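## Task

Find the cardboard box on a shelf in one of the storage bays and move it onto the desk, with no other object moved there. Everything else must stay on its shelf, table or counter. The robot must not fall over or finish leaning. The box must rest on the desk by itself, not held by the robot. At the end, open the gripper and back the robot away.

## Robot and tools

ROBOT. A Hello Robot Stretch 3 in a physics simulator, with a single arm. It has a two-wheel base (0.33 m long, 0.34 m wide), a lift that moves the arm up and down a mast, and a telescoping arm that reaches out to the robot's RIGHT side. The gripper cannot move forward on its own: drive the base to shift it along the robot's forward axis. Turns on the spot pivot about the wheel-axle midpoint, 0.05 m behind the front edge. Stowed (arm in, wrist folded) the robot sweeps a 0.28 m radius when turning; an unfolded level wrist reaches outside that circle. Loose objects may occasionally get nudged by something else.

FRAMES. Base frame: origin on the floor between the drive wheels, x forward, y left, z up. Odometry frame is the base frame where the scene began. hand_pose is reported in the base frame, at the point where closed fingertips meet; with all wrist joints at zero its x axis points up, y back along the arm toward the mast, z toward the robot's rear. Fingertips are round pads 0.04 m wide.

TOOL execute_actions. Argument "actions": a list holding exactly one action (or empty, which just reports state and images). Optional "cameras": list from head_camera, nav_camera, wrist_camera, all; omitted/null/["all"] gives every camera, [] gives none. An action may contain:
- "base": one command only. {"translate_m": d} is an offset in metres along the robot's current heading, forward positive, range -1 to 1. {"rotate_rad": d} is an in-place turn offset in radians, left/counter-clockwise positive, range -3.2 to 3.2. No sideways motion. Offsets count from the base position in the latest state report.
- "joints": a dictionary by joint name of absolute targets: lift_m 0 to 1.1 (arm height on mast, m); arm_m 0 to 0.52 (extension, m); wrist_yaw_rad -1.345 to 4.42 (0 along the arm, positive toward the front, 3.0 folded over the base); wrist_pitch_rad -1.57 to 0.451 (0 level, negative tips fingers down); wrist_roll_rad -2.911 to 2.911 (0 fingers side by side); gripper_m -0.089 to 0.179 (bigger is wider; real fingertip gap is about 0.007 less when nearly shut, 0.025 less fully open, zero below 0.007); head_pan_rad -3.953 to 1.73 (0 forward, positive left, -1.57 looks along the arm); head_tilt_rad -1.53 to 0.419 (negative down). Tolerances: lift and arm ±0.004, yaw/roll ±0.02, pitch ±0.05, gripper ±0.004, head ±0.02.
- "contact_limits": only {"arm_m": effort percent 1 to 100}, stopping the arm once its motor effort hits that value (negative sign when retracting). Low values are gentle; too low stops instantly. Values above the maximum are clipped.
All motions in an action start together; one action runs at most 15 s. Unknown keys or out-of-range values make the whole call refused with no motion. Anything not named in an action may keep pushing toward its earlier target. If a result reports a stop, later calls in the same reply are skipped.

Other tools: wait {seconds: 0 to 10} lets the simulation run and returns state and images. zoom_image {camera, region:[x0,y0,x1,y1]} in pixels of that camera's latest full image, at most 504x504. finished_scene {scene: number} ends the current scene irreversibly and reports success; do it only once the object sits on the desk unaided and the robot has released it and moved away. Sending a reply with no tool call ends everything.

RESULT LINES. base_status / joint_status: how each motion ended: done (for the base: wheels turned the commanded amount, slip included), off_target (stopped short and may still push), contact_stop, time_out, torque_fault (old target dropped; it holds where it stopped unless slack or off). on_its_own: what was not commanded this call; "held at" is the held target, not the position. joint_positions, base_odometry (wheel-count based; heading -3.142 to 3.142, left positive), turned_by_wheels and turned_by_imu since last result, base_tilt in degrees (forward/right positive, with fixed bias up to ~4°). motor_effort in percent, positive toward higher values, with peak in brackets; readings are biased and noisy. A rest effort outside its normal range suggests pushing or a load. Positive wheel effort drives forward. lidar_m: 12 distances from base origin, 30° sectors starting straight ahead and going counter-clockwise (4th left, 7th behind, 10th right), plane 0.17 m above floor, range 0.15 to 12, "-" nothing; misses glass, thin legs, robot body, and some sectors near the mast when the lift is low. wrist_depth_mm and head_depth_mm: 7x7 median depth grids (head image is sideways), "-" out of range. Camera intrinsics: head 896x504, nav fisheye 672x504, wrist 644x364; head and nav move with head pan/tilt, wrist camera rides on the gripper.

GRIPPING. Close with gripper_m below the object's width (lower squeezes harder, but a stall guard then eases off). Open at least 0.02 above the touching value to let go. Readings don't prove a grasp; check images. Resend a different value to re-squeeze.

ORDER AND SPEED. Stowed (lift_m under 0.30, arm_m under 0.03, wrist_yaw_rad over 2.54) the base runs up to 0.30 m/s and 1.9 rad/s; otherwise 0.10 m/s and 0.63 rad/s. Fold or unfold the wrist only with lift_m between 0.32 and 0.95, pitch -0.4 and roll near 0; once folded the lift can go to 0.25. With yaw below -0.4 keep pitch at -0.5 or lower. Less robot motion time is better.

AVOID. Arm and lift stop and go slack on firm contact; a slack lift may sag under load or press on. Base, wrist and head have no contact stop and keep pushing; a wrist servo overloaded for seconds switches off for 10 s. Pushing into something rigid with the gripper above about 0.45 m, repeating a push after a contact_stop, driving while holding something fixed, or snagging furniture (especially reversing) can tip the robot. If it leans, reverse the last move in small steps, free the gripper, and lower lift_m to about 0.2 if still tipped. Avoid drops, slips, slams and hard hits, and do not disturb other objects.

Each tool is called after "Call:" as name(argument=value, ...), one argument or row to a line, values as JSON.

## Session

Call:
execute_actions(
  actions=[
    {"joints":{"head_tilt_rad":-0.3}},
  ],
  cameras=["nav_camera"],
)

Scene clock: 0.73 s.
base_odometry: x=+0.000 y=+0.000 heading=+0.000 (m, m, rad; odometry frame)
turned_by_wheels: +0.000 (rad since the last result)
turned_by_imu: +0.000 (rad since the last result)
base_tilt: forward=-0.2 right=+0.9 (deg)
lidar_m: 1.03 0.98 1.27 0.93 2.24 2.21 1.42 1.09 1.04 1.11 0.99 0.97
head_depth_mm: 820 855 885 920 963 1001 1049 / 866 902 936 980 1024 1069 1118 / 917 952 991 1042 1088 1144 1196 / 971 1015 1055 1114 1164 1227 1297 / 1031 1085 1136 1188 1251 1326 1388 / 1023 1075 1142 1204 1285 1361 1415 / 915 953 1003 1052 1118 1168 1252
base_status: not commanded
joint_positions: lift_m=+0.409 arm_m=+0.000 wrist_yaw_rad=+3.143 wrist_pitch_rad=-0.473 wrist_roll_rad=+0.019 gripper_m=+0.037 head_pan_rad=+0.006 head_tilt_rad=-0.296
joint_status: all done
motor_effort: left_wheel=+1(1) right_wheel=+1(0) lift_m=+27(26) arm_m=+1(0) wrist_yaw_rad=+0(1) wrist_pitch_rad=+4(4) wrist_roll_rad=+0(0) gripper_m=+0(0) head_pan_rad=+0(1) head_tilt_rad=-1(17) (%)
hand_pose: x=-0.0214 y=+0.0720 z=+0.4093 quat_wxyz=(+0.167, +0.693, +0.165, +0.681) (m; base frame)
wrist_depth_mm: - - - - 954 - - / - - - - - - - / 967 989 - - - - - / 782 796 830 849 852 912 900 / 668 677 709 709 747 737 745 / 572 588 - 607 615 623 642 / 509 530 - - 538 548 554
pictures: nav_camera (sideways: a quarter turn counterclockwise sets it upright)
Images, in order (width x height): nav_camera 672x504.

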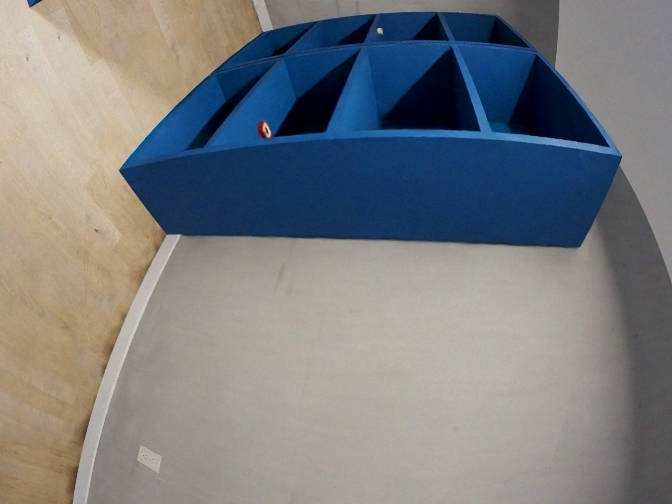

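Same layout, facing diagonal. Turn left ~0.8 to face along the bays.

Call:
execute_actions(
  actions=[
    {"base":{"rotate_rad":0.8}},
  ],
  cameras=["nav_camera"],
)

Scene clock: 9.83 s.
base_odometry: x=+0.000 y=+0.000 heading=+0.800 (m, m, rad; odometry frame)
turned_by_wheels: +0.800 (rad since the last result)
turned_by_imu: +0.804 (rad since the last result)
base_tilt: forward=-0.2 right=+0.9 (deg)
lidar_m: 1.78 0.93 1.02 1.97 1.87 1.18 1.04 1.06 1.08 0.98 0.98 0.98
head_depth_mm: 1596 946 879 924 974 1048 1142 / 1567 1633 1748 1351 1691 1147 1131 / 1552 1617 1716 1799 1759 1800 1488 / 2361 2454 2544 2670 2342 1947 1524 / 2341 2487 2599 2762 2728 1977 1514 / 2280 2421 2534 2701 2686 1936 1507 / 2228 2335 2486 2633 2609 1917 1479
base_status: done
joint_positions: lift_m=+0.409 arm_m=+0.000 wrist_yaw_rad=+3.143 wrist_pitch_rad=-0.473 wrist_roll_rad=+0.019 gripper_m=+0.037 head_pan_rad=+0.006 head_tilt_rad=-0.296
joint_status: not commanded
motor_effort: left_wheel=-1(5) right_wheel=+3(6) lift_m=+27(26) arm_m=+0(2) wrist_yaw_rad=+1(1) wrist_pitch_rad=+4(4) wrist_roll_rad=+0(0) gripper_m=+0(0) head_pan_rad=+0(0) head_tilt_rad=-1(1) (%)
hand_pose: x=-0.0214 y=+0.0720 z=+0.4093 quat_wxyz=(+0.167, +0.693, +0.165, +0.681) (m; base frame)
wrist_depth_mm: - - - - - - - / - - - - - - 944 / 975 - - - - - 938 / 792 820 830 842 872 898 907 / 671 675 694 703 749 749 751 / 575 586 - 607 611 632 643 / 508 522 - - 537 546 557
pictures: nav_camera (sideways: a quarter turn counterclockwise sets it upright)
Images, in order (width x height): nav_camera 672x504.

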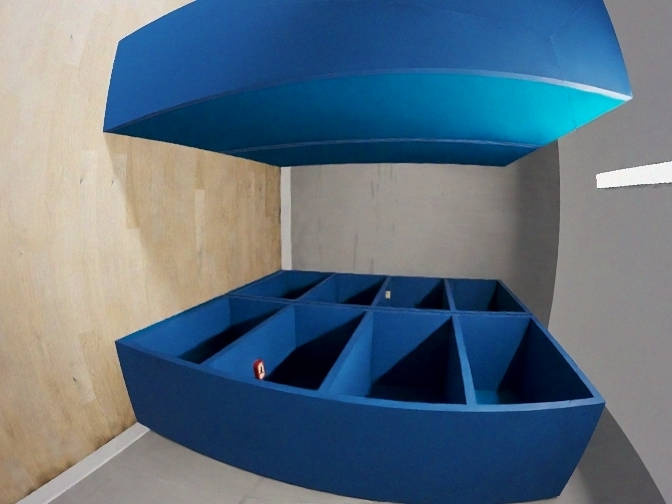

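Now heading roughly at bay centre. Go in.

Call:
execute_actions(
  actions=[
    {"base":{"translate_m":1.0}},
  ],
  cameras=[],
)

Call:
execute_actions(
  actions=[
    {"base":{"rotate_rad":0.2}},
  ],
  cameras=[],
)

Call:
execute_actions(
  actions=[
    {"base":{"translate_m":0.5},"joints":{"head_pan_rad":-1.57}},
  ],
  cameras=["nav_camera"],
)

Scene clock: 32.87 s.
base_odometry: x=+0.697 y=+0.717 heading=+0.800 (m, m, rad; odometry frame)
turned_by_wheels: +0.000 (rad since the last result)
turned_by_imu: -0.003 (rad since the last result)
base_tilt: forward=-0.2 right=+0.9 (deg)
lidar_m: 0.80 1.03 0.65 0.59 0.59 2.27 2.04 1.40 0.88 0.35 0.79 0.80
head_depth_mm: 646 692 736 785 710 890 929 / 697 692 728 766 787 872 912 / 1491 1529 1656 1052 906 907 917 / 1464 1526 1619 1695 1653 1715 1452 / 1478 1545 1632 1728 1821 1877 1522 / 1431 1499 1589 1679 1770 1864 1496 / 1411 1483 1560 1639 1718 1816 1493
base_status: done
joint_positions: lift_m=+0.409 arm_m=+0.000 wrist_yaw_rad=+3.143 wrist_pitch_rad=-0.473 wrist_roll_rad=+0.019 gripper_m=+0.037 head_pan_rad=+0.006 head_tilt_rad=-0.297
joint_status: not commanded
motor_effort: left_wheel=+0(1) right_wheel=+3(6) lift_m=+26(26) arm_m=+1(0) wrist_yaw_rad=+0(0) wrist_pitch_rad=+4(4) wrist_roll_rad=+0(0) gripper_m=+0(0) head_pan_rad=+0(0) head_tilt_rad=-1(1) (%)
hand_pose: x=-0.0214 y=+0.0720 z=+0.4093 quat_wxyz=(+0.167, +0.693, +0.165, +0.681) (m; base frame)
wrist_depth_mm: - - - 583 591 588 600 / - - - 652 651 664 672 / 984 979 - 726 735 728 762 / 790 809 830 810 814 825 839 / 668 676 686 704 748 750 755 / 571 588 - 601 624 627 643 / 510 526 - - 541 552 557
pictures: none
No camera images: the call's "cameras" was empty. Leave "cameras" out to get every camera's image.

Scene clock: 34.10 s.
base_odometry: x=+0.697 y=+0.717 heading=+1.000 (m, m, rad; odometry frame)
turned_by_wheels: +0.200 (rad since the last result)
turned_by_imu: +0.201 (rad since the last result)
base_tilt: forward=-0.3 right=+0.9 (deg)
lidar_m: 1.70 0.82 0.60 0.59 2.85 2.11 2.03 1.11 0.35 0.49 0.82 0.80
head_depth_mm: 1433 1482 1593 1098 832 812 855 / 1445 1500 1591 1650 1704 1255 1373 / 1467 1544 1631 1713 1796 1841 1519 / 1460 1549 1621 1723 1830 1904 1538 / 1460 1530 1614 1708 1824 1894 1527 / 1448 1530 1621 1717 1801 1878 1508 / 1457 1533 1611 1697 1795 1872 1492
base_status: done
joint_positions: lift_m=+0.409 arm_m=+0.000 wrist_yaw_rad=+3.143 wrist_pitch_rad=-0.473 wrist_roll_rad=+0.019 gripper_m=+0.037 head_pan_rad=+0.006 head_tilt_rad=-0.297
joint_status: not commanded
motor_effort: left_wheel=-1(4) right_wheel=+3(6) lift_m=+26(26) arm_m=+0(1) wrist_yaw_rad=+0(1) wrist_pitch_rad=+4(4) wrist_roll_rad=+0(0) gripper_m=+0(0) head_pan_rad=+0(0) head_tilt_rad=-1(0) (%)
hand_pose: x=-0.0214 y=+0.0720 z=+0.4093 quat_wxyz=(+0.167, +0.693, +0.165, +0.681) (m; base frame)
wrist_depth_mm: - - - 587 567 547 525 / - - - 643 623 590 568 / 983 996 - 723 690 662 625 / 785 815 829 805 787 755 701 / 671 678 693 713 750 728 750 / 574 579 - 612 607 631 635 / 509 519 - - 540 551 553
pictures: none
No camera images: the call's "cameras" was empty. Leave "cameras" out to get every camera's image.

Scene clock: 40.33 s.
base_odometry: x=+0.967 y=+1.138 heading=+0.999 (m, m, rad; odometry frame)
turned_by_wheels: +0.000 (rad since the last result)
turned_by_imu: -0.001 (rad since the last result)
base_tilt: forward=-0.2 right=+0.8 (deg)
lidar_m: 1.21 0.80 0.59 0.58 0.60 0.83 2.53 0.71 0.82 0.79 0.41 1.16
head_depth_mm: 365 701 741 784 709 496 394 / 358 702 737 778 695 491 392 / 367 700 738 779 684 486 388 / 376 694 737 776 674 480 385 / 387 695 730 776 662 474 381 / 397 693 729 770 655 470 378 / 407 680 716 756 642 463 374
base_status: done
joint_positions: lift_m=+0.409 arm_m=+0.000 wrist_yaw_rad=+3.143 wrist_pitch_rad=-0.473 wrist_roll_rad=+0.019 gripper_m=+0.037 head_pan_rad=-1.563 head_tilt_rad=-0.297
joint_status: all done
motor_effort: left_wheel=+0(2) right_wheel=+3(7) lift_m=+27(26) arm_m=+0(0) wrist_yaw_rad=+0(1) wrist_pitch_rad=+4(4) wrist_roll_rad=+0(0) gripper_m=+0(0) head_pan_rad=-3(27) head_tilt_rad=-1(1) (%)
hand_pose: x=-0.0214 y=+0.0720 z=+0.4093 quat_wxyz=(+0.167, +0.693, +0.165, +0.681) (m; base frame)
wrist_depth_mm: - 639 612 571 558 536 512 / - 723 683 638 607 596 557 / 966 805 771 719 678 653 618 / 794 799 827 790 778 731 692 / 670 679 687 711 756 731 740 / 574 592 - 619 616 626 636 / 508 519 - - 534 550 549
pictures: nav_camera (sideways: a quarter turn counterclockwise sets it upright)
Images, in order (width x height): nav_camera 672x504.

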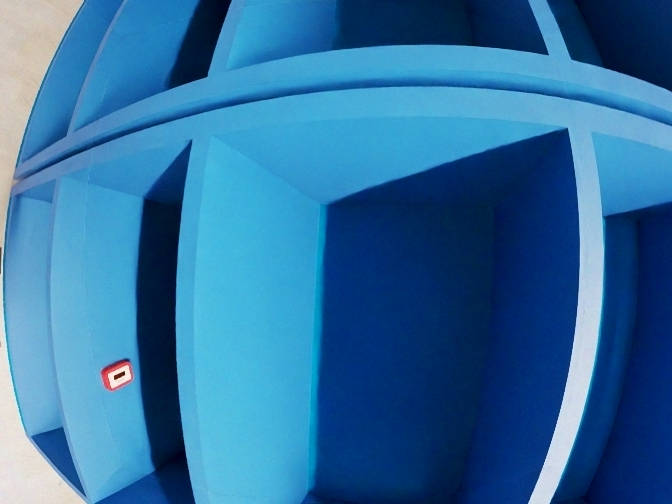

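Call:
execute_actions(
  actions=[
    {"base":{"translate_m":0.5}},
  ],
  cameras=["nav_camera"],
)

Scene clock: 56.97 s.
base_odometry: x=+1.238 y=+1.558 heading=+0.999 (m, m, rad; odometry frame)
turned_by_wheels: +0.000 (rad since the last result)
turned_by_imu: -0.002 (rad since the last result)
base_tilt: forward=-0.4 right=+0.9 (deg)
lidar_m: 0.71 0.74 0.58 0.56 0.59 0.82 2.97 1.12 0.39 0.75 0.84 0.73
head_depth_mm: 365 502 486 473 458 440 396 / 358 662 697 667 619 492 406 / 367 707 749 789 685 485 401 / 376 707 745 787 673 481 398 / 387 704 741 784 663 474 395 / 397 704 738 782 652 468 390 / 407 701 740 781 643 464 386
base_status: done
joint_positions: lift_m=+0.409 arm_m=+0.000 wrist_yaw_rad=+3.143 wrist_pitch_rad=-0.473 wrist_roll_rad=+0.019 gripper_m=+0.037 head_pan_rad=-1.563 head_tilt_rad=-0.297
joint_status: not commanded
motor_effort: left_wheel=-1(2) right_wheel=+2(7) lift_m=+26(26) arm_m=+1(1) wrist_yaw_rad=+0(0) wrist_pitch_rad=+4(4) wrist_roll_rad=+0(0) gripper_m=+0(0) head_pan_rad=-2(2) head_tilt_rad=-1(1) (%)
hand_pose: x=-0.0214 y=+0.0720 z=+0.4093 quat_wxyz=(+0.167, +0.693, +0.165, +0.681) (m; base frame)
wrist_depth_mm: 646 624 607 562 547 521 500 / 740 708 667 627 602 571 555 / 828 784 755 701 669 636 612 / 804 808 809 788 753 718 686 / 674 671 691 707 757 745 735 / 571 588 - 607 609 624 649 / 511 518 - - 537 548 560
pictures: nav_camera (sideways: a quarter turn counterclockwise sets it upright)
Images, in order (width x height): nav_camera 672x504.

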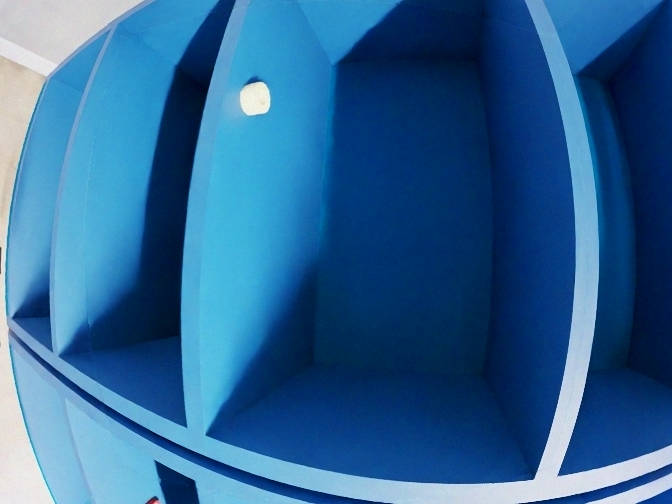

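Not here. Exit and go to the next bay.

Call:
execute_actions(
  actions=[
    {"base":{"translate_m":-1.0}},
  ],
  cameras=[],
)

Call:
execute_actions(
  actions=[
    {"base":{"translate_m":-0.5}},
  ],
  cameras=[],
)

Call:
execute_actions(
  actions=[
    {"base":{"rotate_rad":1.57}},
  ],
  cameras=[],
)

Call:
execute_actions(
  actions=[
    {"base":{"translate_m":1.0}},
  ],
  cameras=[],
)

Call:
execute_actions(
  actions=[
    {"base":{"rotate_rad":-1.57},"joints":{"head_pan_rad":0}},
  ],
  cameras=["nav_camera"],
)

Scene clock: 81.50 s.
base_odometry: x=+0.697 y=+0.717 heading=+0.999 (m, m, rad; odometry frame)
turned_by_wheels: +0.000 (rad since the last result)
turned_by_imu: -0.002 (rad since the last result)
base_tilt: forward=-0.3 right=+0.9 (deg)
lidar_m: 1.70 0.82 0.61 0.59 2.85 2.12 2.03 1.11 0.35 0.49 0.81 0.80
head_depth_mm: 318 325 316 307 318 336 367 / 358 473 452 434 415 399 367 / 367 684 714 740 615 486 376 / 376 687 721 764 674 480 372 / 387 685 724 761 663 475 369 / 397 682 718 759 653 469 366 / 407 680 715 759 645 465 363
base_status: done
joint_positions: lift_m=+0.409 arm_m=+0.000 wrist_yaw_rad=+3.143 wrist_pitch_rad=-0.473 wrist_roll_rad=+0.019 gripper_m=+0.037 head_pan_rad=-1.563 head_tilt_rad=-0.297
joint_status: not commanded
motor_effort: left_wheel=-1(5) right_wheel=+3(3) lift_m=+26(26) arm_m=+0(0) wrist_yaw_rad=+0(0) wrist_pitch_rad=+4(4) wrist_roll_rad=+0(0) gripper_m=+0(0) head_pan_rad=-3(3) head_tilt_rad=-1(1) (%)
hand_pose: x=-0.0214 y=+0.0720 z=+0.4093 quat_wxyz=(+0.167, +0.693, +0.165, +0.681) (m; base frame)
wrist_depth_mm: - - - 583 567 539 517 / - - - 649 622 588 570 / 962 984 - 725 684 662 627 / 786 810 825 798 780 737 708 / 655 679 693 697 742 737 735 / 577 595 - 609 616 630 644 / 506 528 - - 540 542 552
pictures: none
No camera images: the call's "cameras" was empty. Leave "cameras" out to get every camera's image.

Scene clock: 87.73 s.
base_odometry: x=+0.426 y=+0.297 heading=+0.999 (m, m, rad; odometry frame)
turned_by_wheels: +0.000 (rad since the last result)
turned_by_imu: -0.001 (rad since the last result)
base_tilt: forward=-0.4 right=+0.7 (deg)
lidar_m: 1.34 0.83 0.69 2.00 2.16 1.60 1.53 1.09 0.81 0.79 0.48 0.47
head_depth_mm: 661 696 735 776 825 881 951 / 658 694 732 773 823 881 942 / 658 693 731 773 824 872 932 / 655 691 728 768 817 875 935 / 653 688 727 767 812 868 926 / 652 686 725 764 813 864 927 / 650 683 720 763 810 861 920
base_status: done
joint_positions: lift_m=+0.409 arm_m=+0.000 wrist_yaw_rad=+3.143 wrist_pitch_rad=-0.473 wrist_roll_rad=+0.019 gripper_m=+0.037 head_pan_rad=-1.563 head_tilt_rad=-0.297
joint_status: not commanded
motor_effort: left_wheel=-1(5) right_wheel=+3(3) lift_m=+27(27) arm_m=+0(0) wrist_yaw_rad=+0(0) wrist_pitch_rad=+4(4) wrist_roll_rad=+0(0) gripper_m=+0(0) head_pan_rad=-2(2) head_tilt_rad=-1(1) (%)
hand_pose: x=-0.0214 y=+0.0720 z=+0.4093 quat_wxyz=(+0.167, +0.693, +0.165, +0.681) (m; base frame)
wrist_depth_mm: - - - - - 910 546 / - - - - - 859 580 / 974 995 - - - 816 646 / 782 820 809 855 875 792 708 / 665 671 701 708 741 744 757 / 576 587 - 604 611 628 634 / 504 524 - - 538 549 549
pictures: none
No camera images: the call's "cameras" was empty. Leave "cameras" out to get every camera's image.

Scene clock: 91.20 s.
base_odometry: x=+0.426 y=+0.297 heading=+2.569 (m, m, rad; odometry frame)
turned_by_wheels: +1.570 (rad since the last result)
turned_by_imu: +1.578 (rad since the last result)
base_tilt: forward=-0.2 right=+0.8 (deg)
lidar_m: 2.00 2.16 1.60 1.53 1.09 0.81 0.79 0.49 0.47 1.35 0.83 0.69
head_depth_mm: 1058 1093 1163 1202 1297 1215 933 / 1836 1914 1241 1217 1317 1259 1382 / 1892 2001 2089 2198 2274 1869 1487 / 1911 2013 2108 2245 2345 1972 1531 / 1902 1988 2103 2232 2359 1961 1513 / 1896 1988 2106 2227 2349 1918 1515 / 1858 1910 1996 2064 2164 1910 1484
base_status: done
joint_positions: lift_m=+0.409 arm_m=+0.000 wrist_yaw_rad=+3.143 wrist_pitch_rad=-0.473 wrist_roll_rad=+0.019 gripper_m=+0.037 head_pan_rad=-1.563 head_tilt_rad=-0.297
joint_status: not commanded
motor_effort: left_wheel=-1(4) right_wheel=+3(6) lift_m=+27(26) arm_m=+0(0) wrist_yaw_rad=+0(1) wrist_pitch_rad=+4(4) wrist_roll_rad=+0(0) gripper_m=+0(0) head_pan_rad=-2(2) head_tilt_rad=-1(0) (%)
hand_pose: x=-0.0214 y=+0.0720 z=+0.4093 quat_wxyz=(+0.167, +0.693, +0.165, +0.681) (m; base frame)
wrist_depth_mm: 766 - - - - - - / 812 - - - - - - / 815 991 - - - - - / 769 808 833 855 887 894 932 / 676 683 699 718 746 727 745 / 583 596 - 599 611 638 631 / 508 524 - - 538 550 556
pictures: none
No camera images: the call's "cameras" was empty. Leave "cameras" out to get every camera's image.

Scene clock: 102.43 s.
base_odometry: x=-0.414 y=+0.839 heading=+2.569 (m, m, rad; odometry frame)
turned_by_wheels: +0.000 (rad since the last result)
turned_by_imu: -0.003 (rad since the last result)
base_tilt: forward=-0.3 right=+0.9 (deg)
lidar_m: 2.53 1.69 1.58 1.53 1.59 1.84 1.37 0.51 0.38 0.37 1.35 1.04
head_depth_mm: 289 304 321 340 361 385 413 / 288 303 320 338 359 383 411 / 287 303 320 338 358 382 410 / 287 302 318 336 357 381 407 / 286 300 317 336 356 378 405 / 1902 2018 2122 2213 2308 1785 1411 / 1908 2012 2114 2245 2330 1904 1495
base_status: done
joint_positions: lift_m=+0.409 arm_m=+0.000 wrist_yaw_rad=+3.143 wrist_pitch_rad=-0.473 wrist_roll_rad=+0.019 gripper_m=+0.037 head_pan_rad=-1.563 head_tilt_rad=-0.297
joint_status: not commanded
motor_effort: left_wheel=-1(1) right_wheel=+2(7) lift_m=+27(27) arm_m=+0(0) wrist_yaw_rad=+0(3) wrist_pitch_rad=+4(4) wrist_roll_rad=+0(0) gripper_m=+0(0) head_pan_rad=-3(2) head_tilt_rad=-1(1) (%)
hand_pose: x=-0.0214 y=+0.0720 z=+0.4093 quat_wxyz=(+0.167, +0.693, +0.165, +0.681) (m; base frame)
wrist_depth_mm: - - - - - - - / - - - - - - - / 970 - - - - - - / 788 809 824 857 870 885 912 / 670 680 690 704 760 739 751 / 569 586 - 608 621 623 643 / 506 520 - - 542 549 558
pictures: none
No camera images: the call's "cameras" was empty. Leave "cameras" out to get every camera's image.

Scene clock: 105.90 s.
base_odometry: x=-0.414 y=+0.839 heading=+0.999 (m, m, rad; odometry frame)
turned_by_wheels: -1.570 (rad since the last result)
turned_by_imu: -1.579 (rad since the last result)
base_tilt: forward=-0.3 right=+0.8 (deg)
lidar_m: 0.37 1.34 1.04 2.53 1.68 1.58 1.53 1.60 1.84 1.37 0.51 0.38
head_depth_mm: 286 301 317 336 357 381 408 / 285 299 316 335 355 379 405 / 285 298 314 333 353 377 403 / 284 297 313 331 351 374 401 / 284 295 311 329 349 372 399 / 1868 299 315 334 354 377 405 / 1898 1987 2078 2220 2341 1915 1488
base_status: done
joint_positions: lift_m=+0.409 arm_m=+0.000 wrist_yaw_rad=+3.143 wrist_pitch_rad=-0.473 wrist_roll_rad=+0.019 gripper_m=+0.037 head_pan_rad=-0.007 head_tilt_rad=-0.297
joint_status: all done
motor_effort: left_wheel=+3(5) right_wheel=-2(5) lift_m=+26(26) arm_m=+0(0) wrist_yaw_rad=+1(0) wrist_pitch_rad=+4(4) wrist_roll_rad=+0(0) gripper_m=+0(0) head_pan_rad=+2(25) head_tilt_rad=-1(1) (%)
hand_pose: x=-0.0214 y=+0.0720 z=+0.4093 quat_wxyz=(+0.167, +0.693, +0.165, +0.681) (m; base frame)
wrist_depth_mm: - - - - - 960 849 / - - - - - 983 931 / 965 999 - - - - - / 766 817 816 850 884 883 925 / 661 686 695 699 742 725 763 / 574 588 - 605 610 622 634 / 507 529 - - 542 551 558
pictures: nav_camera (sideways: a quarter turn counterclockwise sets it upright)
Images, in order (width x height): nav_camera 672x504.

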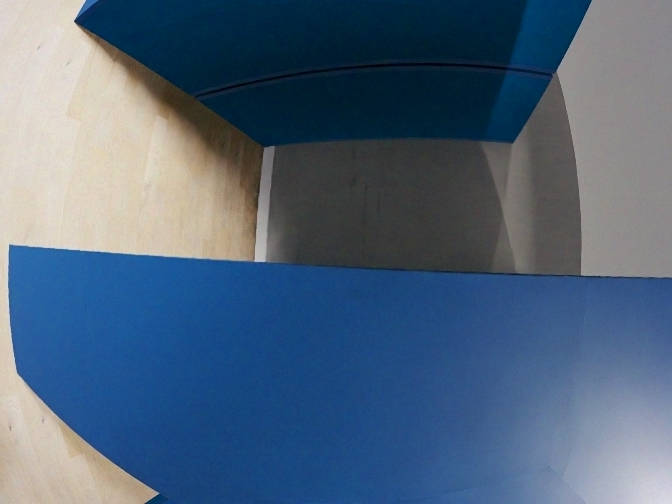

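Need ~0.45 m more to the left.

Call:
execute_actions(
  actions=[
    {"base":{"rotate_rad":1.57}},
  ],
  cameras=[],
)

Call:
execute_actions(
  actions=[
    {"base":{"translate_m":0.45}},
  ],
  cameras=[],
)

Call:
execute_actions(
  actions=[
    {"base":{"rotate_rad":-1.57}},
  ],
  cameras=[],
)

Call:
execute_actions(
  actions=[
    {"base":{"translate_m":0.9},"joints":{"head_pan_rad":-1.57}},
  ],
  cameras=["nav_camera"],
)

Scene clock: 118.20 s.
base_odometry: x=-0.414 y=+0.839 heading=+2.569 (m, m, rad; odometry frame)
turned_by_wheels: +1.570 (rad since the last result)
turned_by_imu: +1.578 (rad since the last result)
base_tilt: forward=-0.3 right=+0.9 (deg)
lidar_m: 2.53 1.69 1.58 1.53 1.60 1.85 1.37 0.51 0.38 0.37 1.34 1.04
head_depth_mm: 999 975 947 980 1027 1098 1170 / 2583 2708 1339 1288 1242 1196 1196 / 2572 2718 2871 3034 2800 1922 1499 / 2575 2696 2842 2952 2757 1974 1522 / 2544 2645 2879 2950 2647 1965 1527 / 2545 2675 2869 2999 2601 1918 1499 / 2522 2637 2790 2966 2621 1911 1489
base_status: done
joint_positions: lift_m=+0.409 arm_m=+0.000 wrist_yaw_rad=+3.143 wrist_pitch_rad=-0.473 wrist_roll_rad=+0.019 gripper_m=+0.037 head_pan_rad=-0.007 head_tilt_rad=-0.297
joint_status: not commanded
motor_effort: left_wheel=-1(5) right_wheel=+3(7) lift_m=+27(26) arm_m=+1(0) wrist_yaw_rad=+0(0) wrist_pitch_rad=+4(4) wrist_roll_rad=+0(0) gripper_m=+0(0) head_pan_rad=+2(2) head_tilt_rad=-1(1) (%)
hand_pose: x=-0.0214 y=+0.0720 z=+0.4093 quat_wxyz=(+0.167, +0.693, +0.165, +0.681) (m; base frame)
wrist_depth_mm: - - - - - - - / - - - - - - - / 974 - - - - - - / 791 807 824 864 888 889 913 / 662 679 695 703 745 743 764 / 583 595 - 609 610 635 641 / 507 529 - - 544 551 554
pictures: none
No camera images: the call's "cameras" was empty. Leave "cameras" out to get every camera's image.

Scene clock: 123.93 s.
base_odometry: x=-0.792 y=+1.083 heading=+2.569 (m, m, rad; odometry frame)
turned_by_wheels: +0.000 (rad since the last result)
turned_by_imu: -0.001 (rad since the last result)
base_tilt: forward=-0.2 right=+0.9 (deg)
lidar_m: 2.08 1.62 1.36 1.52 1.59 2.18 1.81 0.55 0.58 1.87 0.72 0.64
head_depth_mm: 2205 2318 2414 949 926 899 870 / 2221 2288 2466 2577 2658 2006 1419 / 2188 2320 2421 2573 2655 2001 1542 / 2163 2288 2457 2571 2661 1993 1535 / 2169 2287 2391 2524 2217 1923 1528 / 2154 2268 2404 2495 2235 1923 1509 / 2141 2232 2398 2498 2606 1913 1490
base_status: done
joint_positions: lift_m=+0.409 arm_m=+0.000 wrist_yaw_rad=+3.143 wrist_pitch_rad=-0.473 wrist_roll_rad=+0.019 gripper_m=+0.037 head_pan_rad=-0.007 head_tilt_rad=-0.297
joint_status: not commanded
motor_effort: left_wheel=-1(2) right_wheel=+2(6) lift_m=+26(26) arm_m=+0(0) wrist_yaw_rad=+1(1) wrist_pitch_rad=+4(4) wrist_roll_rad=+0(0) gripper_m=+1(0) head_pan_rad=+2(2) head_tilt_rad=-1(1) (%)
hand_pose: x=-0.0214 y=+0.0720 z=+0.4093 quat_wxyz=(+0.167, +0.693, +0.165, +0.681) (m; base frame)
wrist_depth_mm: - - - - - - - / - - - - - - - / 968 - - - - - - / 801 805 827 854 873 898 920 / 674 670 699 705 746 742 759 / 579 592 - 609 613 634 637 / 507 526 - - 540 555 553
pictures: none
No camera images: the call's "cameras" was empty. Leave "cameras" out to get every camera's image.

Scene clock: 127.40 s.
base_odometry: x=-0.792 y=+1.083 heading=+0.999 (m, m, rad; odometry frame)
turned_by_wheels: -1.570 (rad since the last result)
turned_by_imu: -1.580 (rad since the last result)
base_tilt: forward=-0.2 right=+0.9 (deg)
lidar_m: 1.86 0.72 0.64 2.07 2.12 1.36 1.52 1.59 2.18 1.82 0.55 0.58
head_depth_mm: 1103 1130 1200 1235 1342 1212 1000 / 1915 1967 2099 1488 1374 1420 1474 / 1945 2036 2139 2245 2367 1965 1550 / 1932 2041 2145 2260 2384 1975 1532 / 1923 2035 2132 2283 2378 1953 1517 / 1923 2007 2118 2251 2341 1922 1504 / 1712 1788 1835 1938 2013 1839 1484
base_status: done
joint_positions: lift_m=+0.409 arm_m=+0.000 wrist_yaw_rad=+3.143 wrist_pitch_rad=-0.473 wrist_roll_rad=+0.019 gripper_m=+0.037 head_pan_rad=-0.007 head_tilt_rad=-0.297
joint_status: not commanded
motor_effort: left_wheel=+2(6) right_wheel=-1(5) lift_m=+26(26) arm_m=+0(0) wrist_yaw_rad=+0(0) wrist_pitch_rad=+4(4) wrist_roll_rad=+0(0) gripper_m=+0(0) head_pan_rad=+2(2) head_tilt_rad=-1(1) (%)
hand_pose: x=-0.0214 y=+0.0719 z=+0.4093 quat_wxyz=(+0.167, +0.693, +0.165, +0.681) (m; base frame)
wrist_depth_mm: - - - - - - 567 / - - - - - 917 554 / 971 - - - - 882 567 / 795 827 822 864 884 824 618 / 663 702 689 714 736 731 702 / 568 587 - 608 615 629 642 / 500 523 - - 535 547 556
pictures: none
No camera images: the call's "cameras" was empty. Leave "cameras" out to get every camera's image.

Scene clock: 137.63 s.
base_odometry: x=-0.305 y=+1.840 heading=+0.999 (m, m, rad; odometry frame)
turned_by_wheels: +0.000 (rad since the last result)
turned_by_imu: -0.002 (rad since the last result)
base_tilt: forward=-0.1 right=+0.9 (deg)
lidar_m: 1.34 0.70 0.52 0.50 0.52 0.72 2.42 0.64 0.70 0.87 0.55 0.60
head_depth_mm: 348 775 818 866 709 497 905 / 357 776 816 862 695 492 900 / 368 774 811 859 685 486 885 / 377 770 813 858 639 479 880 / 387 767 807 853 592 475 900 / 397 765 802 846 651 470 893 / 408 760 801 841 643 464 888
base_status: done
joint_positions: lift_m=+0.409 arm_m=+0.000 wrist_yaw_rad=+3.143 wrist_pitch_rad=-0.473 wrist_roll_rad=+0.019 gripper_m=+0.037 head_pan_rad=-1.563 head_tilt_rad=-0.297
joint_status: all done
motor_effort: left_wheel=+3(6) right_wheel=-2(2) lift_m=+26(27) arm_m=+0(0) wrist_yaw_rad=+1(0) wrist_pitch_rad=+4(4) wrist_roll_rad=+0(0) gripper_m=+0(0) head_pan_rad=-2(24) head_tilt_rad=-1(1) (%)
hand_pose: x=-0.0214 y=+0.0719 z=+0.4093 quat_wxyz=(+0.167, +0.693, +0.165, +0.681) (m; base frame)
wrist_depth_mm: - 558 538 507 486 459 445 / - 626 593 556 533 510 487 / 985 728 685 620 595 567 537 / 786 773 768 699 662 636 604 / 661 680 694 715 726 708 683 / 575 589 - 600 612 629 642 / 500 526 - - 540 549 556
pictures: nav_camera (sideways: a quarter turn counterclockwise sets it upright)
Images, in order (width x height): nav_camera 672x504.

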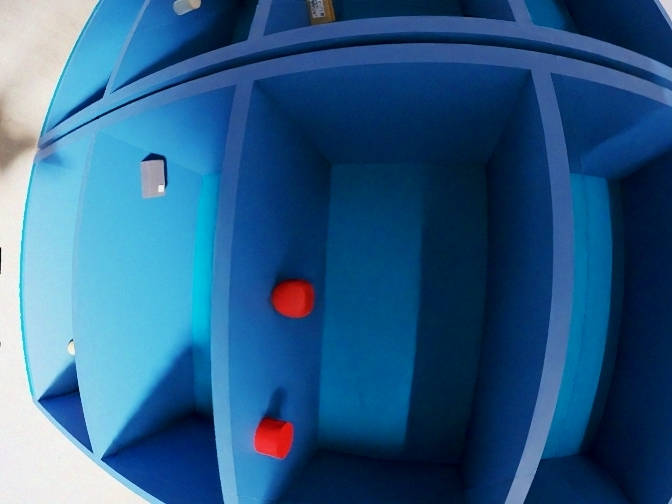

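Box is in the far column, third shelf.

Call:
execute_actions(
  actions=[
    {"base":{"translate_m":0.6},"joints":{"lift_m":0.9,"head_tilt_rad":-0.2}},
  ],
  cameras=["head_camera"],
)

Scene clock: 150.10 s.
base_odometry: x=+0.019 y=+2.344 heading=+0.999 (m, m, rad; odometry frame)
turned_by_wheels: +0.000 (rad since the last result)
turned_by_imu: -0.002 (rad since the last result)
base_tilt: forward=-0.2 right=+0.9 (deg)
lidar_m: 0.74 0.68 0.50 0.49 0.51 0.70 3.03 1.17 0.45 0.62 0.92 0.76
head_depth_mm: 378 394 400 400 413 431 458 / 530 504 572 550 528 502 453 / 355 534 818 845 775 556 466 / 354 554 817 855 820 549 461 / 358 576 818 849 802 543 456 / 363 598 812 847 793 535 452 / 347 619 810 843 778 529 447
base_status: done
joint_positions: lift_m=+0.900 arm_m=+0.000 wrist_yaw_rad=+3.143 wrist_pitch_rad=-0.474 wrist_roll_rad=+0.019 gripper_m=+0.037 head_pan_rad=-1.563 head_tilt_rad=-0.211
joint_status: all done
motor_effort: left_wheel=+3(6) right_wheel=-2(3) lift_m=+31(32) arm_m=+0(0) wrist_yaw_rad=+1(0) wrist_pitch_rad=+4(4) wrist_roll_rad=+0(0) gripper_m=+0(0) head_pan_rad=-3(2) head_tilt_rad=+5(12) (%)
hand_pose: x=-0.0214 y=+0.0718 z=+0.9002 quat_wxyz=(+0.167, +0.693, +0.165, +0.681) (m; base frame)
wrist_depth_mm: 568 549 524 490 471 454 435 / 640 609 582 544 528 495 476 / 732 689 654 604 581 553 527 / 851 802 750 687 660 622 591 / - 943 870 812 735 709 663 / - - - 942 891 832 777 / 981 986 - - - 955 868
pictures: head_camera (sideways: a quarter turn clockwise sets it upright)
Images, in order (width x height): head_camera 896x504.

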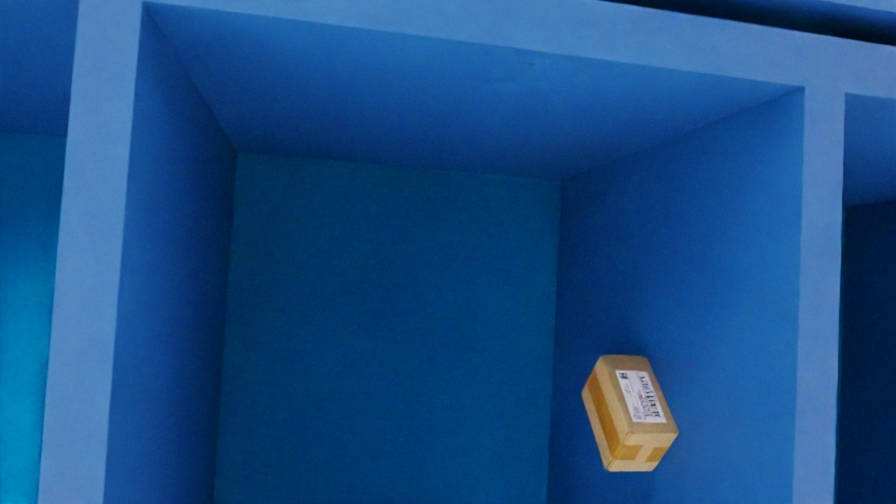

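Call:
execute_actions(
  actions=[
    {"base":{"translate_m":0.19},"joints":{"lift_m":0.95,"wrist_pitch_rad":-0.2,"wrist_yaw_rad":0,"gripper_m":0.17}},
  ],
  cameras=["wrist_camera"],
)

Scene clock: 165.17 s.
base_odometry: x=+0.122 y=+2.504 heading=+0.999 (m, m, rad; odometry frame)
turned_by_wheels: +0.000 (rad since the last result)
turned_by_imu: -0.001 (rad since the last result)
base_tilt: forward=-0.2 right=+0.7 (deg)
lidar_m: 0.55 0.58 0.50 0.48 0.50 0.70 3.22 0.60 0.55 0.89 0.70 0.57
head_depth_mm: 760 498 828 852 809 568 474 / 759 515 831 863 847 562 469 / 755 534 825 857 832 556 449 / 357 554 824 856 821 549 445 / 358 577 820 850 808 542 445 / 366 597 815 847 792 535 452 / 351 621 814 843 779 530 660
base_status: done
joint_positions: lift_m=+0.950 arm_m=+0.000 wrist_yaw_rad=+0.002 wrist_pitch_rad=-0.225 wrist_roll_rad=+0.019 gripper_m=+0.170 head_pan_rad=-1.563 head_tilt_rad=-0.211
joint_status: all done
motor_effort: left_wheel=+3(6) right_wheel=-2(2) lift_m=+31(30) arm_m=+1(0) wrist_yaw_rad=-3(2) wrist_pitch_rad=+8(8) wrist_roll_rad=+0(0) gripper_m=+0(100) head_pan_rad=-2(2) head_tilt_rad=+4(4) (%)
hand_pose: x=-0.0209 y=-0.3896 z=+1.0078 quat_wxyz=(+0.696, +0.080, -0.709, -0.080) (m; base frame)
wrist_depth_mm: 523 633 612 578 557 540 459 / 491 595 618 612 589 571 444 / 315 333 363 391 341 480 415 / 237 238 244 260 277 291 315 / 560 - 230 218 213 217 222 / 559 715 762 795 790 656 203 / 589 615 635 659 676 636 349
pictures: wrist_camera
Images, in order (width x height): wrist_camera 644x364.

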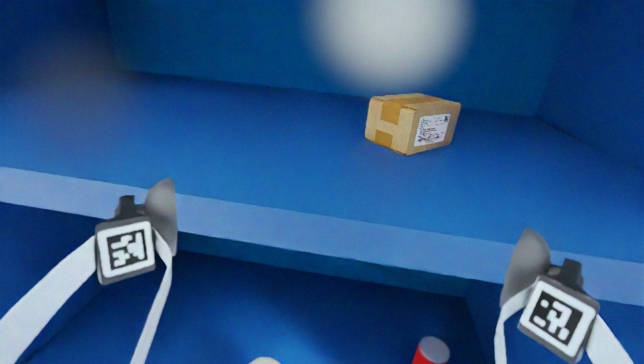

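Call:
execute_actions(
  actions=[
    {"base":{"translate_m":-0.1},"joints":{"lift_m":1.0,"arm_m":0.18}},
  ],
  cameras=["wrist_camera"],
)

Scene clock: 172.73 s.
base_odometry: x=+0.068 y=+2.420 heading=+0.999 (m, m, rad; odometry frame)
turned_by_wheels: +0.000 (rad since the last result)
turned_by_imu: -0.001 (rad since the last result)
base_tilt: forward=-0.2 right=+0.9 (deg)
lidar_m: 0.65 0.68 0.50 0.48 0.50 0.70 3.12 1.23 0.49 0.88 0.83 0.67
head_depth_mm: 609 496 644 627 583 - 473 / 754 514 823 849 - - 682 / 751 534 825 853 - - 904 / 355 554 822 852 - - 915 / 358 574 816 850 831 517 456 / 364 598 813 848 843 534 452 / 349 619 809 842 777 528 447
base_status: done
joint_positions: lift_m=+1.000 arm_m=+0.180 wrist_yaw_rad=+0.001 wrist_pitch_rad=-0.224 wrist_roll_rad=+0.019 gripper_m=+0.170 head_pan_rad=-1.563 head_tilt_rad=-0.211
joint_status: all done
motor_effort: left_wheel=+3(4) right_wheel=-1(5) lift_m=+31(33) arm_m=+4(9) wrist_yaw_rad=-1(1) wrist_pitch_rad=+8(8) wrist_roll_rad=+0(0) gripper_m=+0(0) head_pan_rad=-3(2) head_tilt_rad=+4(4) (%)
hand_pose: x=-0.0213 y=-0.5691 z=+1.0580 quat_wxyz=(+0.696, +0.079, -0.709, -0.080) (m; base frame)
wrist_depth_mm: 466 451 431 413 398 389 316 / 500 474 462 439 423 409 307 / 451 483 480 471 452 428 297 / 320 342 355 365 399 397 288 / 249 - 208 212 291 314 280 / 201 202 203 213 230 237 247 / 170 174 180 184 190 192 204
pictures: wrist_camera
Images, in order (width x height): wrist_camera 644x364.

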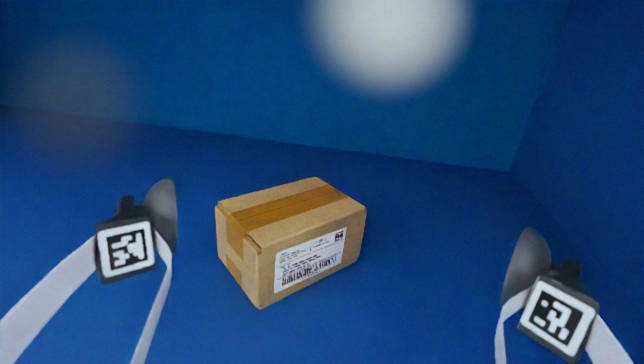

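Call:
execute_actions(
  actions=[
    {"base":{"translate_m":0.02},"joints":{"lift_m":0.97,"arm_m":0.26}},
  ],
  cameras=[],
)

Call:
execute_actions(
  actions=[
    {"joints":{"gripper_m":0.03}},
  ],
  cameras=[],
)

Call:
execute_actions(
  actions=[
    {"joints":{"lift_m":1.01}},
  ],
  cameras=[],
)

Call:
execute_actions(
  actions=[
    {"joints":{"arm_m":0}},
  ],
  cameras=["wrist_camera"],
)

Scene clock: 184.03 s.
base_odometry: x=+0.079 y=+2.437 heading=+0.999 (m, m, rad; odometry frame)
turned_by_wheels: +0.000 (rad since the last result)
turned_by_imu: -0.001 (rad since the last result)
base_tilt: forward=-0.1 right=+1.0 (deg)
lidar_m: 0.63 0.66 0.50 0.48 0.50 0.70 3.13 1.23 0.50 0.88 0.81 0.65
head_depth_mm: 660 496 700 678 630 - 651 / 756 515 828 856 - 535 469 / 750 534 824 857 - - 465 / 355 554 820 853 - - 460 / 358 577 816 854 858 516 457 / 365 597 815 849 798 536 451 / 350 620 812 844 777 528 448
base_status: done
joint_positions: lift_m=+0.970 arm_m=+0.260 wrist_yaw_rad=+0.001 wrist_pitch_rad=-0.224 wrist_roll_rad=+0.019 gripper_m=+0.170 head_pan_rad=-1.563 head_tilt_rad=-0.211
joint_status: all done
motor_effort: left_wheel=+3(5) right_wheel=-2(3) lift_m=+21(28) arm_m=+4(5) wrist_yaw_rad=-1(2) wrist_pitch_rad=+8(8) wrist_roll_rad=+0(0) gripper_m=+0(0) head_pan_rad=-3(2) head_tilt_rad=+4(5) (%)
hand_pose: x=-0.0213 y=-0.6492 z=+1.0284 quat_wxyz=(+0.696, +0.079, -0.709, -0.080) (m; base frame)
wrist_depth_mm: 383 369 354 340 330 317 304 / 412 396 376 360 350 335 321 / 372 394 393 385 372 360 326 / 260 278 287 304 323 343 314 / 205 - 135 140 227 256 261 / - 163 110 115 172 192 205 / 139 142 97 115 151 156 166
pictures: none
No camera images: the call's "cameras" was empty. Leave "cameras" out to get every camera's image.

Scene clock: 185.93 s.
base_odometry: x=+0.079 y=+2.437 heading=+1.000 (m, m, rad; odometry frame)
turned_by_wheels: +0.000 (rad since the last result)
turned_by_imu: +0.000 (rad since the last result)
base_tilt: forward=-0.3 right=+0.8 (deg)
lidar_m: 0.63 0.66 0.50 0.48 0.50 0.70 3.13 1.23 0.50 0.88 0.81 0.65
head_depth_mm: 659 497 698 679 631 - 650 / 757 515 828 859 - 534 469 / 751 534 823 858 - - 465 / 355 554 821 852 - - 460 / 358 576 822 848 864 518 456 / 364 597 815 847 792 535 451 / 349 619 810 843 779 530 448
base_status: not commanded
joint_positions: lift_m=+0.970 arm_m=+0.260 wrist_yaw_rad=+0.001 wrist_pitch_rad=-0.224 wrist_roll_rad=+0.019 gripper_m=+0.032 head_pan_rad=-1.563 head_tilt_rad=-0.211
joint_status: all done
motor_effort: left_wheel=+3(3) right_wheel=-2(2) lift_m=+21(21) arm_m=+4(3) wrist_yaw_rad=+0(1) wrist_pitch_rad=+8(8) wrist_roll_rad=+0(0) gripper_m=-34(100) head_pan_rad=-2(3) head_tilt_rad=+4(4) (%)
hand_pose: x=-0.0212 y=-0.6492 z=+1.0285 quat_wxyz=(+0.696, +0.079, -0.709, -0.080) (m; base frame)
wrist_depth_mm: 387 370 355 339 328 316 305 / 412 395 380 360 352 336 319 / 372 391 396 387 374 356 328 / 262 273 294 305 324 343 313 / 203 213 135 140 152 259 260 / 165 166 121 113 127 204 202 / - 141 135 114 144 155 165
pictures: none
No camera images: the call's "cameras" was empty. Leave "cameras" out to get every camera's image.

Scene clock: 187.10 s.
base_odometry: x=+0.079 y=+2.437 heading=+0.999 (m, m, rad; odometry frame)
turned_by_wheels: +0.000 (rad since the last result)
turned_by_imu: +0.000 (rad since the last result)
base_tilt: forward=-0.3 right=+0.9 (deg)
lidar_m: 0.63 0.66 0.50 0.48 0.51 0.70 3.12 1.23 0.50 0.88 0.81 0.65
head_depth_mm: 660 497 698 677 - 517 475 / 753 517 829 852 - 536 470 / 752 535 824 848 - 530 465 / 355 555 820 847 - 513 460 / 358 576 816 847 747 541 456 / 365 597 816 848 790 536 452 / 350 621 809 843 779 527 449
base_status: not commanded
joint_positions: lift_m=+1.010 arm_m=+0.260 wrist_yaw_rad=+0.001 wrist_pitch_rad=-0.225 wrist_roll_rad=+0.019 gripper_m=+0.035 head_pan_rad=-1.563 head_tilt_rad=-0.211
joint_status: all done
motor_effort: left_wheel=+3(3) right_wheel=-2(2) lift_m=+32(33) arm_m=+4(3) wrist_yaw_rad=-1(1) wrist_pitch_rad=+8(8) wrist_roll_rad=+0(0) gripper_m=-32(34) head_pan_rad=-2(2) head_tilt_rad=+4(4) (%)
hand_pose: x=-0.0212 y=-0.6491 z=+1.0679 quat_wxyz=(+0.696, +0.079, -0.709, -0.080) (m; base frame)
wrist_depth_mm: 384 369 352 341 328 315 306 / 409 392 380 365 351 335 320 / 438 425 412 388 375 360 328 / 342 352 382 394 394 384 319 / 263 272 136 141 152 337 302 / 213 219 119 113 126 267 260 / - 184 141 114 144 200 214
pictures: none
No camera images: the call's "cameras" was empty. Leave "cameras" out to get every camera's image.

Scene clock: 190.23 s.
base_odometry: x=+0.079 y=+2.437 heading=+0.999 (m, m, rad; odometry frame)
turned_by_wheels: +0.000 (rad since the last result)
turned_by_imu: +0.000 (rad since the last result)
base_tilt: forward=+0.0 right=+0.7 (deg)
lidar_m: 0.63 0.66 0.50 0.48 0.51 0.70 3.13 1.23 0.50 0.89 0.81 0.65
head_depth_mm: 661 496 699 679 659 614 - / 757 514 829 855 804 620 - / 752 534 826 854 836 614 - / 356 552 818 857 821 622 - / 358 575 818 852 809 583 345 / 364 596 813 851 794 563 451 / 349 619 809 844 777 529 449
base_status: not commanded
joint_positions: lift_m=+1.010 arm_m=+0.001 wrist_yaw_rad=+0.001 wrist_pitch_rad=-0.225 wrist_roll_rad=+0.019 gripper_m=+0.052 head_pan_rad=-1.563 head_tilt_rad=-0.211
joint_status: all done
on_its_own: gripper_m is held at +0.051, not at your +0.030, by its stall guard, which is still easing
motor_effort: left_wheel=+3(3) right_wheel=-2(2) lift_m=+32(32) arm_m=-3(3) wrist_yaw_rad=+0(0) wrist_pitch_rad=+8(8) wrist_roll_rad=+0(0) gripper_m=-22(31) head_pan_rad=-2(2) head_tilt_rad=+4(4) (%)
hand_pose: x=-0.0213 y=-0.3899 z=+1.0678 quat_wxyz=(+0.696, +0.079, -0.709, -0.080) (m; base frame)
wrist_depth_mm: 606 636 606 587 561 534 341 / 619 681 642 615 596 547 328 / 479 514 552 599 618 521 319 / 344 357 385 401 425 426 310 / 265 281 136 141 153 338 299 / 662 767 121 114 128 267 261 / 650 681 136 114 147 237 226
pictures: wrist_camera
Images, in order (width x height): wrist_camera 644x364.

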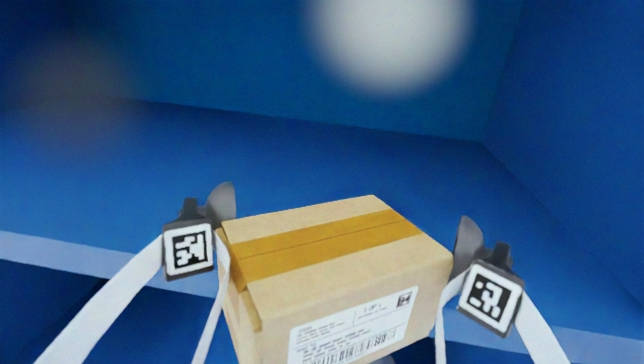

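Held. Fold, exit.

Call:
execute_actions(
  actions=[
    {"joints":{"lift_m":0.9,"wrist_pitch_rad":-0.4,"wrist_yaw_rad":3.0,"gripper_m":0.04,"head_pan_rad":0,"head_tilt_rad":-0.3}},
  ],
  cameras=[],
)

Call:
execute_actions(
  actions=[
    {"base":{"translate_m":-1.0}},
  ],
  cameras=[],
)

Call:
execute_actions(
  actions=[
    {"base":{"translate_m":-0.75}},
  ],
  cameras=[],
)

Call:
execute_actions(
  actions=[
    {"base":{"rotate_rad":1.57}},
  ],
  cameras=["nav_camera"],
)

Scene clock: 201.83 s.
base_odometry: x=+0.079 y=+2.437 heading=+0.999 (m, m, rad; odometry frame)
turned_by_wheels: +0.000 (rad since the last result)
turned_by_imu: -0.001 (rad since the last result)
base_tilt: forward=-0.2 right=+0.8 (deg)
lidar_m: 0.63 0.66 0.50 0.48 0.50 0.70 3.13 1.23 0.50 0.88 0.81 0.65
head_depth_mm: 520 549 580 613 650 693 745 / 518 547 576 611 645 691 740 / 517 543 574 605 643 687 737 / 514 541 571 602 640 683 733 / 511 539 568 600 637 678 727 / 510 535 565 598 633 674 722 / 507 533 562 594 628 671 719
base_status: not commanded
joint_positions: lift_m=+0.900 arm_m=+0.000 wrist_yaw_rad=+2.998 wrist_pitch_rad=-0.421 wrist_roll_rad=+0.019 gripper_m=+0.051 head_pan_rad=-0.007 head_tilt_rad=-0.296
joint_status: gripper_m off_target (ended at +0.051, target +0.040); the others done
on_its_own: gripper_m is held at +0.050, not at your +0.040, by its stall guard, which is still easing
motor_effort: left_wheel=+3(3) right_wheel=-2(2) lift_m=+22(29) arm_m=-2(3) wrist_yaw_rad=+4(7) wrist_pitch_rad=+7(8) wrist_roll_rad=+0(0) gripper_m=-8(89) head_pan_rad=+2(26) head_tilt_rad=-1(9) (%)
hand_pose: x=+0.0109 y=+0.0762 z=+0.9121 quat_wxyz=(+0.198, +0.706, +0.096, +0.673) (m; base frame)
wrist_depth_mm: 487 495 486 487 485 475 481 / 533 543 527 530 528 527 523 / 603 601 580 598 586 591 581 / 680 681 664 672 667 661 653 / 772 761 136 141 154 729 695 / 900 918 118 114 128 852 705 / - 991 118 115 148 - 697
pictures: none
No camera images: the call's "cameras" was empty. Leave "cameras" out to get every camera's image.

Scene clock: 213.23 s.
base_odometry: x=-0.462 y=+1.595 heading=+1.000 (m, m, rad; odometry frame)
turned_by_wheels: +0.000 (rad since the last result)
turned_by_imu: -0.001 (rad since the last result)
base_tilt: forward=-0.2 right=+0.8 (deg)
lidar_m: 1.63 0.71 0.52 0.50 0.53 1.87 2.14 2.22 0.45 0.82 0.90 0.76
head_depth_mm: 1371 1422 1519 1365 1664 1219 1031 / 1394 1463 1530 1616 1643 1740 1480 / 1400 1483 1549 1642 1740 1808 1542 / 1392 1464 1545 1635 1732 1822 1531 / 1385 1474 1537 1634 1718 1795 1527 / 1382 1455 1550 1617 1711 1800 1512 / 1378 1454 1529 1627 1703 1779 1489
base_status: done
joint_positions: lift_m=+0.900 arm_m=+0.000 wrist_yaw_rad=+2.998 wrist_pitch_rad=-0.421 wrist_roll_rad=+0.019 gripper_m=+0.055 head_pan_rad=-0.007 head_tilt_rad=-0.297
joint_status: not commanded
on_its_own: gripper_m is held at +0.054, not at your +0.040, by its stall guard, which is not easing now
motor_effort: left_wheel=+3(4) right_wheel=-1(5) lift_m=+22(22) arm_m=-3(2) wrist_yaw_rad=+3(4) wrist_pitch_rad=+7(7) wrist_roll_rad=+0(0) gripper_m=-24(26) head_pan_rad=+2(2) head_tilt_rad=-1(1) (%)
hand_pose: x=+0.0108 y=+0.0762 z=+0.9121 quat_wxyz=(+0.198, +0.706, +0.096, +0.673) (m; base frame)
wrist_depth_mm: - - 503 505 497 492 493 / - - 549 552 553 550 547 / - - 614 606 619 618 606 / - - 689 688 681 685 674 / - - 136 140 153 774 780 / - - 118 114 128 883 929 / - - 118 115 148 - -
pictures: none
No camera images: the call's "cameras" was empty. Leave "cameras" out to get every camera's image.

Scene clock: 222.13 s.
base_odometry: x=-0.867 y=+0.964 heading=+1.000 (m, m, rad; odometry frame)
turned_by_wheels: +0.000 (rad since the last result)
turned_by_imu: -0.001 (rad since the last result)
base_tilt: forward=-0.3 right=+0.7 (deg)
lidar_m: 1.87 0.74 0.75 2.08 1.27 1.26 1.38 1.44 1.98 1.87 0.72 0.65
head_depth_mm: 1203 1249 1341 1250 1496 1215 995 / 2011 2082 1437 1431 1499 1562 1471 / 2070 2162 2290 2381 2482 1906 1548 / 2073 2141 2271 2390 2525 1970 1534 / 2045 2145 2270 2411 2511 1938 1520 / 2043 2137 2262 2380 2491 1934 1499 / 1711 1764 1861 1930 2003 1846 1495
base_status: done
joint_positions: lift_m=+0.900 arm_m=+0.000 wrist_yaw_rad=+2.998 wrist_pitch_rad=-0.421 wrist_roll_rad=+0.019 gripper_m=+0.055 head_pan_rad=-0.007 head_tilt_rad=-0.297
joint_status: not commanded
on_its_own: gripper_m is held at +0.054, not at your +0.040, by its stall guard, which is not easing now
motor_effort: left_wheel=+3(3) right_wheel=-1(4) lift_m=+22(22) arm_m=-1(2) wrist_yaw_rad=+3(3) wrist_pitch_rad=+7(7) wrist_roll_rad=+0(0) gripper_m=-24(25) head_pan_rad=+1(2) head_tilt_rad=-1(0) (%)
hand_pose: x=+0.0108 y=+0.0763 z=+0.9121 quat_wxyz=(+0.198, +0.706, +0.096, +0.673) (m; base frame)
wrist_depth_mm: - - - - - 927 614 / - - - - - 919 609 / - - - - - 906 641 / - - - - - 877 693 / - - 136 140 153 849 809 / - - 118 114 129 895 910 / - - 118 115 148 - -
pictures: none
No camera images: the call's "cameras" was empty. Leave "cameras" out to get every camera's image.

Scene clock: 225.57 s.
base_odometry: x=-0.867 y=+0.964 heading=+2.570 (m, m, rad; odometry frame)
turned_by_wheels: +1.570 (rad since the last result)
turned_by_imu: +1.578 (rad since the last result)
base_tilt: forward=-0.4 right=+0.9 (deg)
lidar_m: 2.08 1.27 1.25 1.38 1.44 1.99 1.89 0.72 0.66 1.88 0.74 0.76
head_depth_mm: 2217 2323 2464 2607 2753 2035 1425 / 2186 2336 2437 2567 2692 2016 1565 / 2213 2303 2439 2570 2679 2002 1541 / 2178 2307 2425 2532 2276 1966 1525 / 2159 2284 2427 2509 2225 1957 1514 / 2143 2249 2382 2539 2632 1938 1502 / 2179 2259 2362 2514 2616 1915 1490
base_status: done
joint_positions: lift_m=+0.900 arm_m=+0.000 wrist_yaw_rad=+2.998 wrist_pitch_rad=-0.421 wrist_roll_rad=+0.019 gripper_m=+0.055 head_pan_rad=-0.007 head_tilt_rad=-0.297
joint_status: not commanded
on_its_own: gripper_m is held at +0.054, not at your +0.040, by its stall guard, which is not easing now
motor_effort: left_wheel=-1(3) right_wheel=+3(6) lift_m=+22(22) arm_m=-2(2) wrist_yaw_rad=+3(3) wrist_pitch_rad=+7(7) wrist_roll_rad=+0(0) gripper_m=-24(24) head_pan_rad=+2(2) head_tilt_rad=-1(0) (%)
hand_pose: x=+0.0108 y=+0.0762 z=+0.9121 quat_wxyz=(+0.198, +0.706, +0.096, +0.673) (m; base frame)
wrist_depth_mm: - - - - - - - / - - - - - - - / - - - - - - - / - - - - - - - / - - 136 140 153 - - / - - 118 114 128 - - / - - 118 115 148 - -
pictures: nav_camera (sideways: a quarter turn counterclockwise sets it upright)
Images, in order (width x height): nav_camera 672x504.

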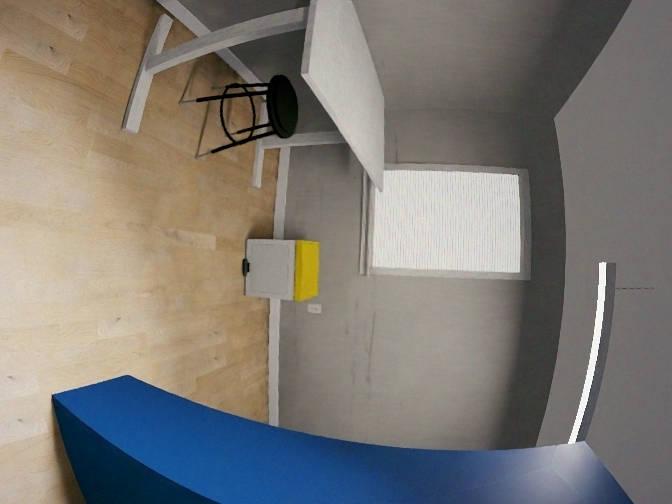

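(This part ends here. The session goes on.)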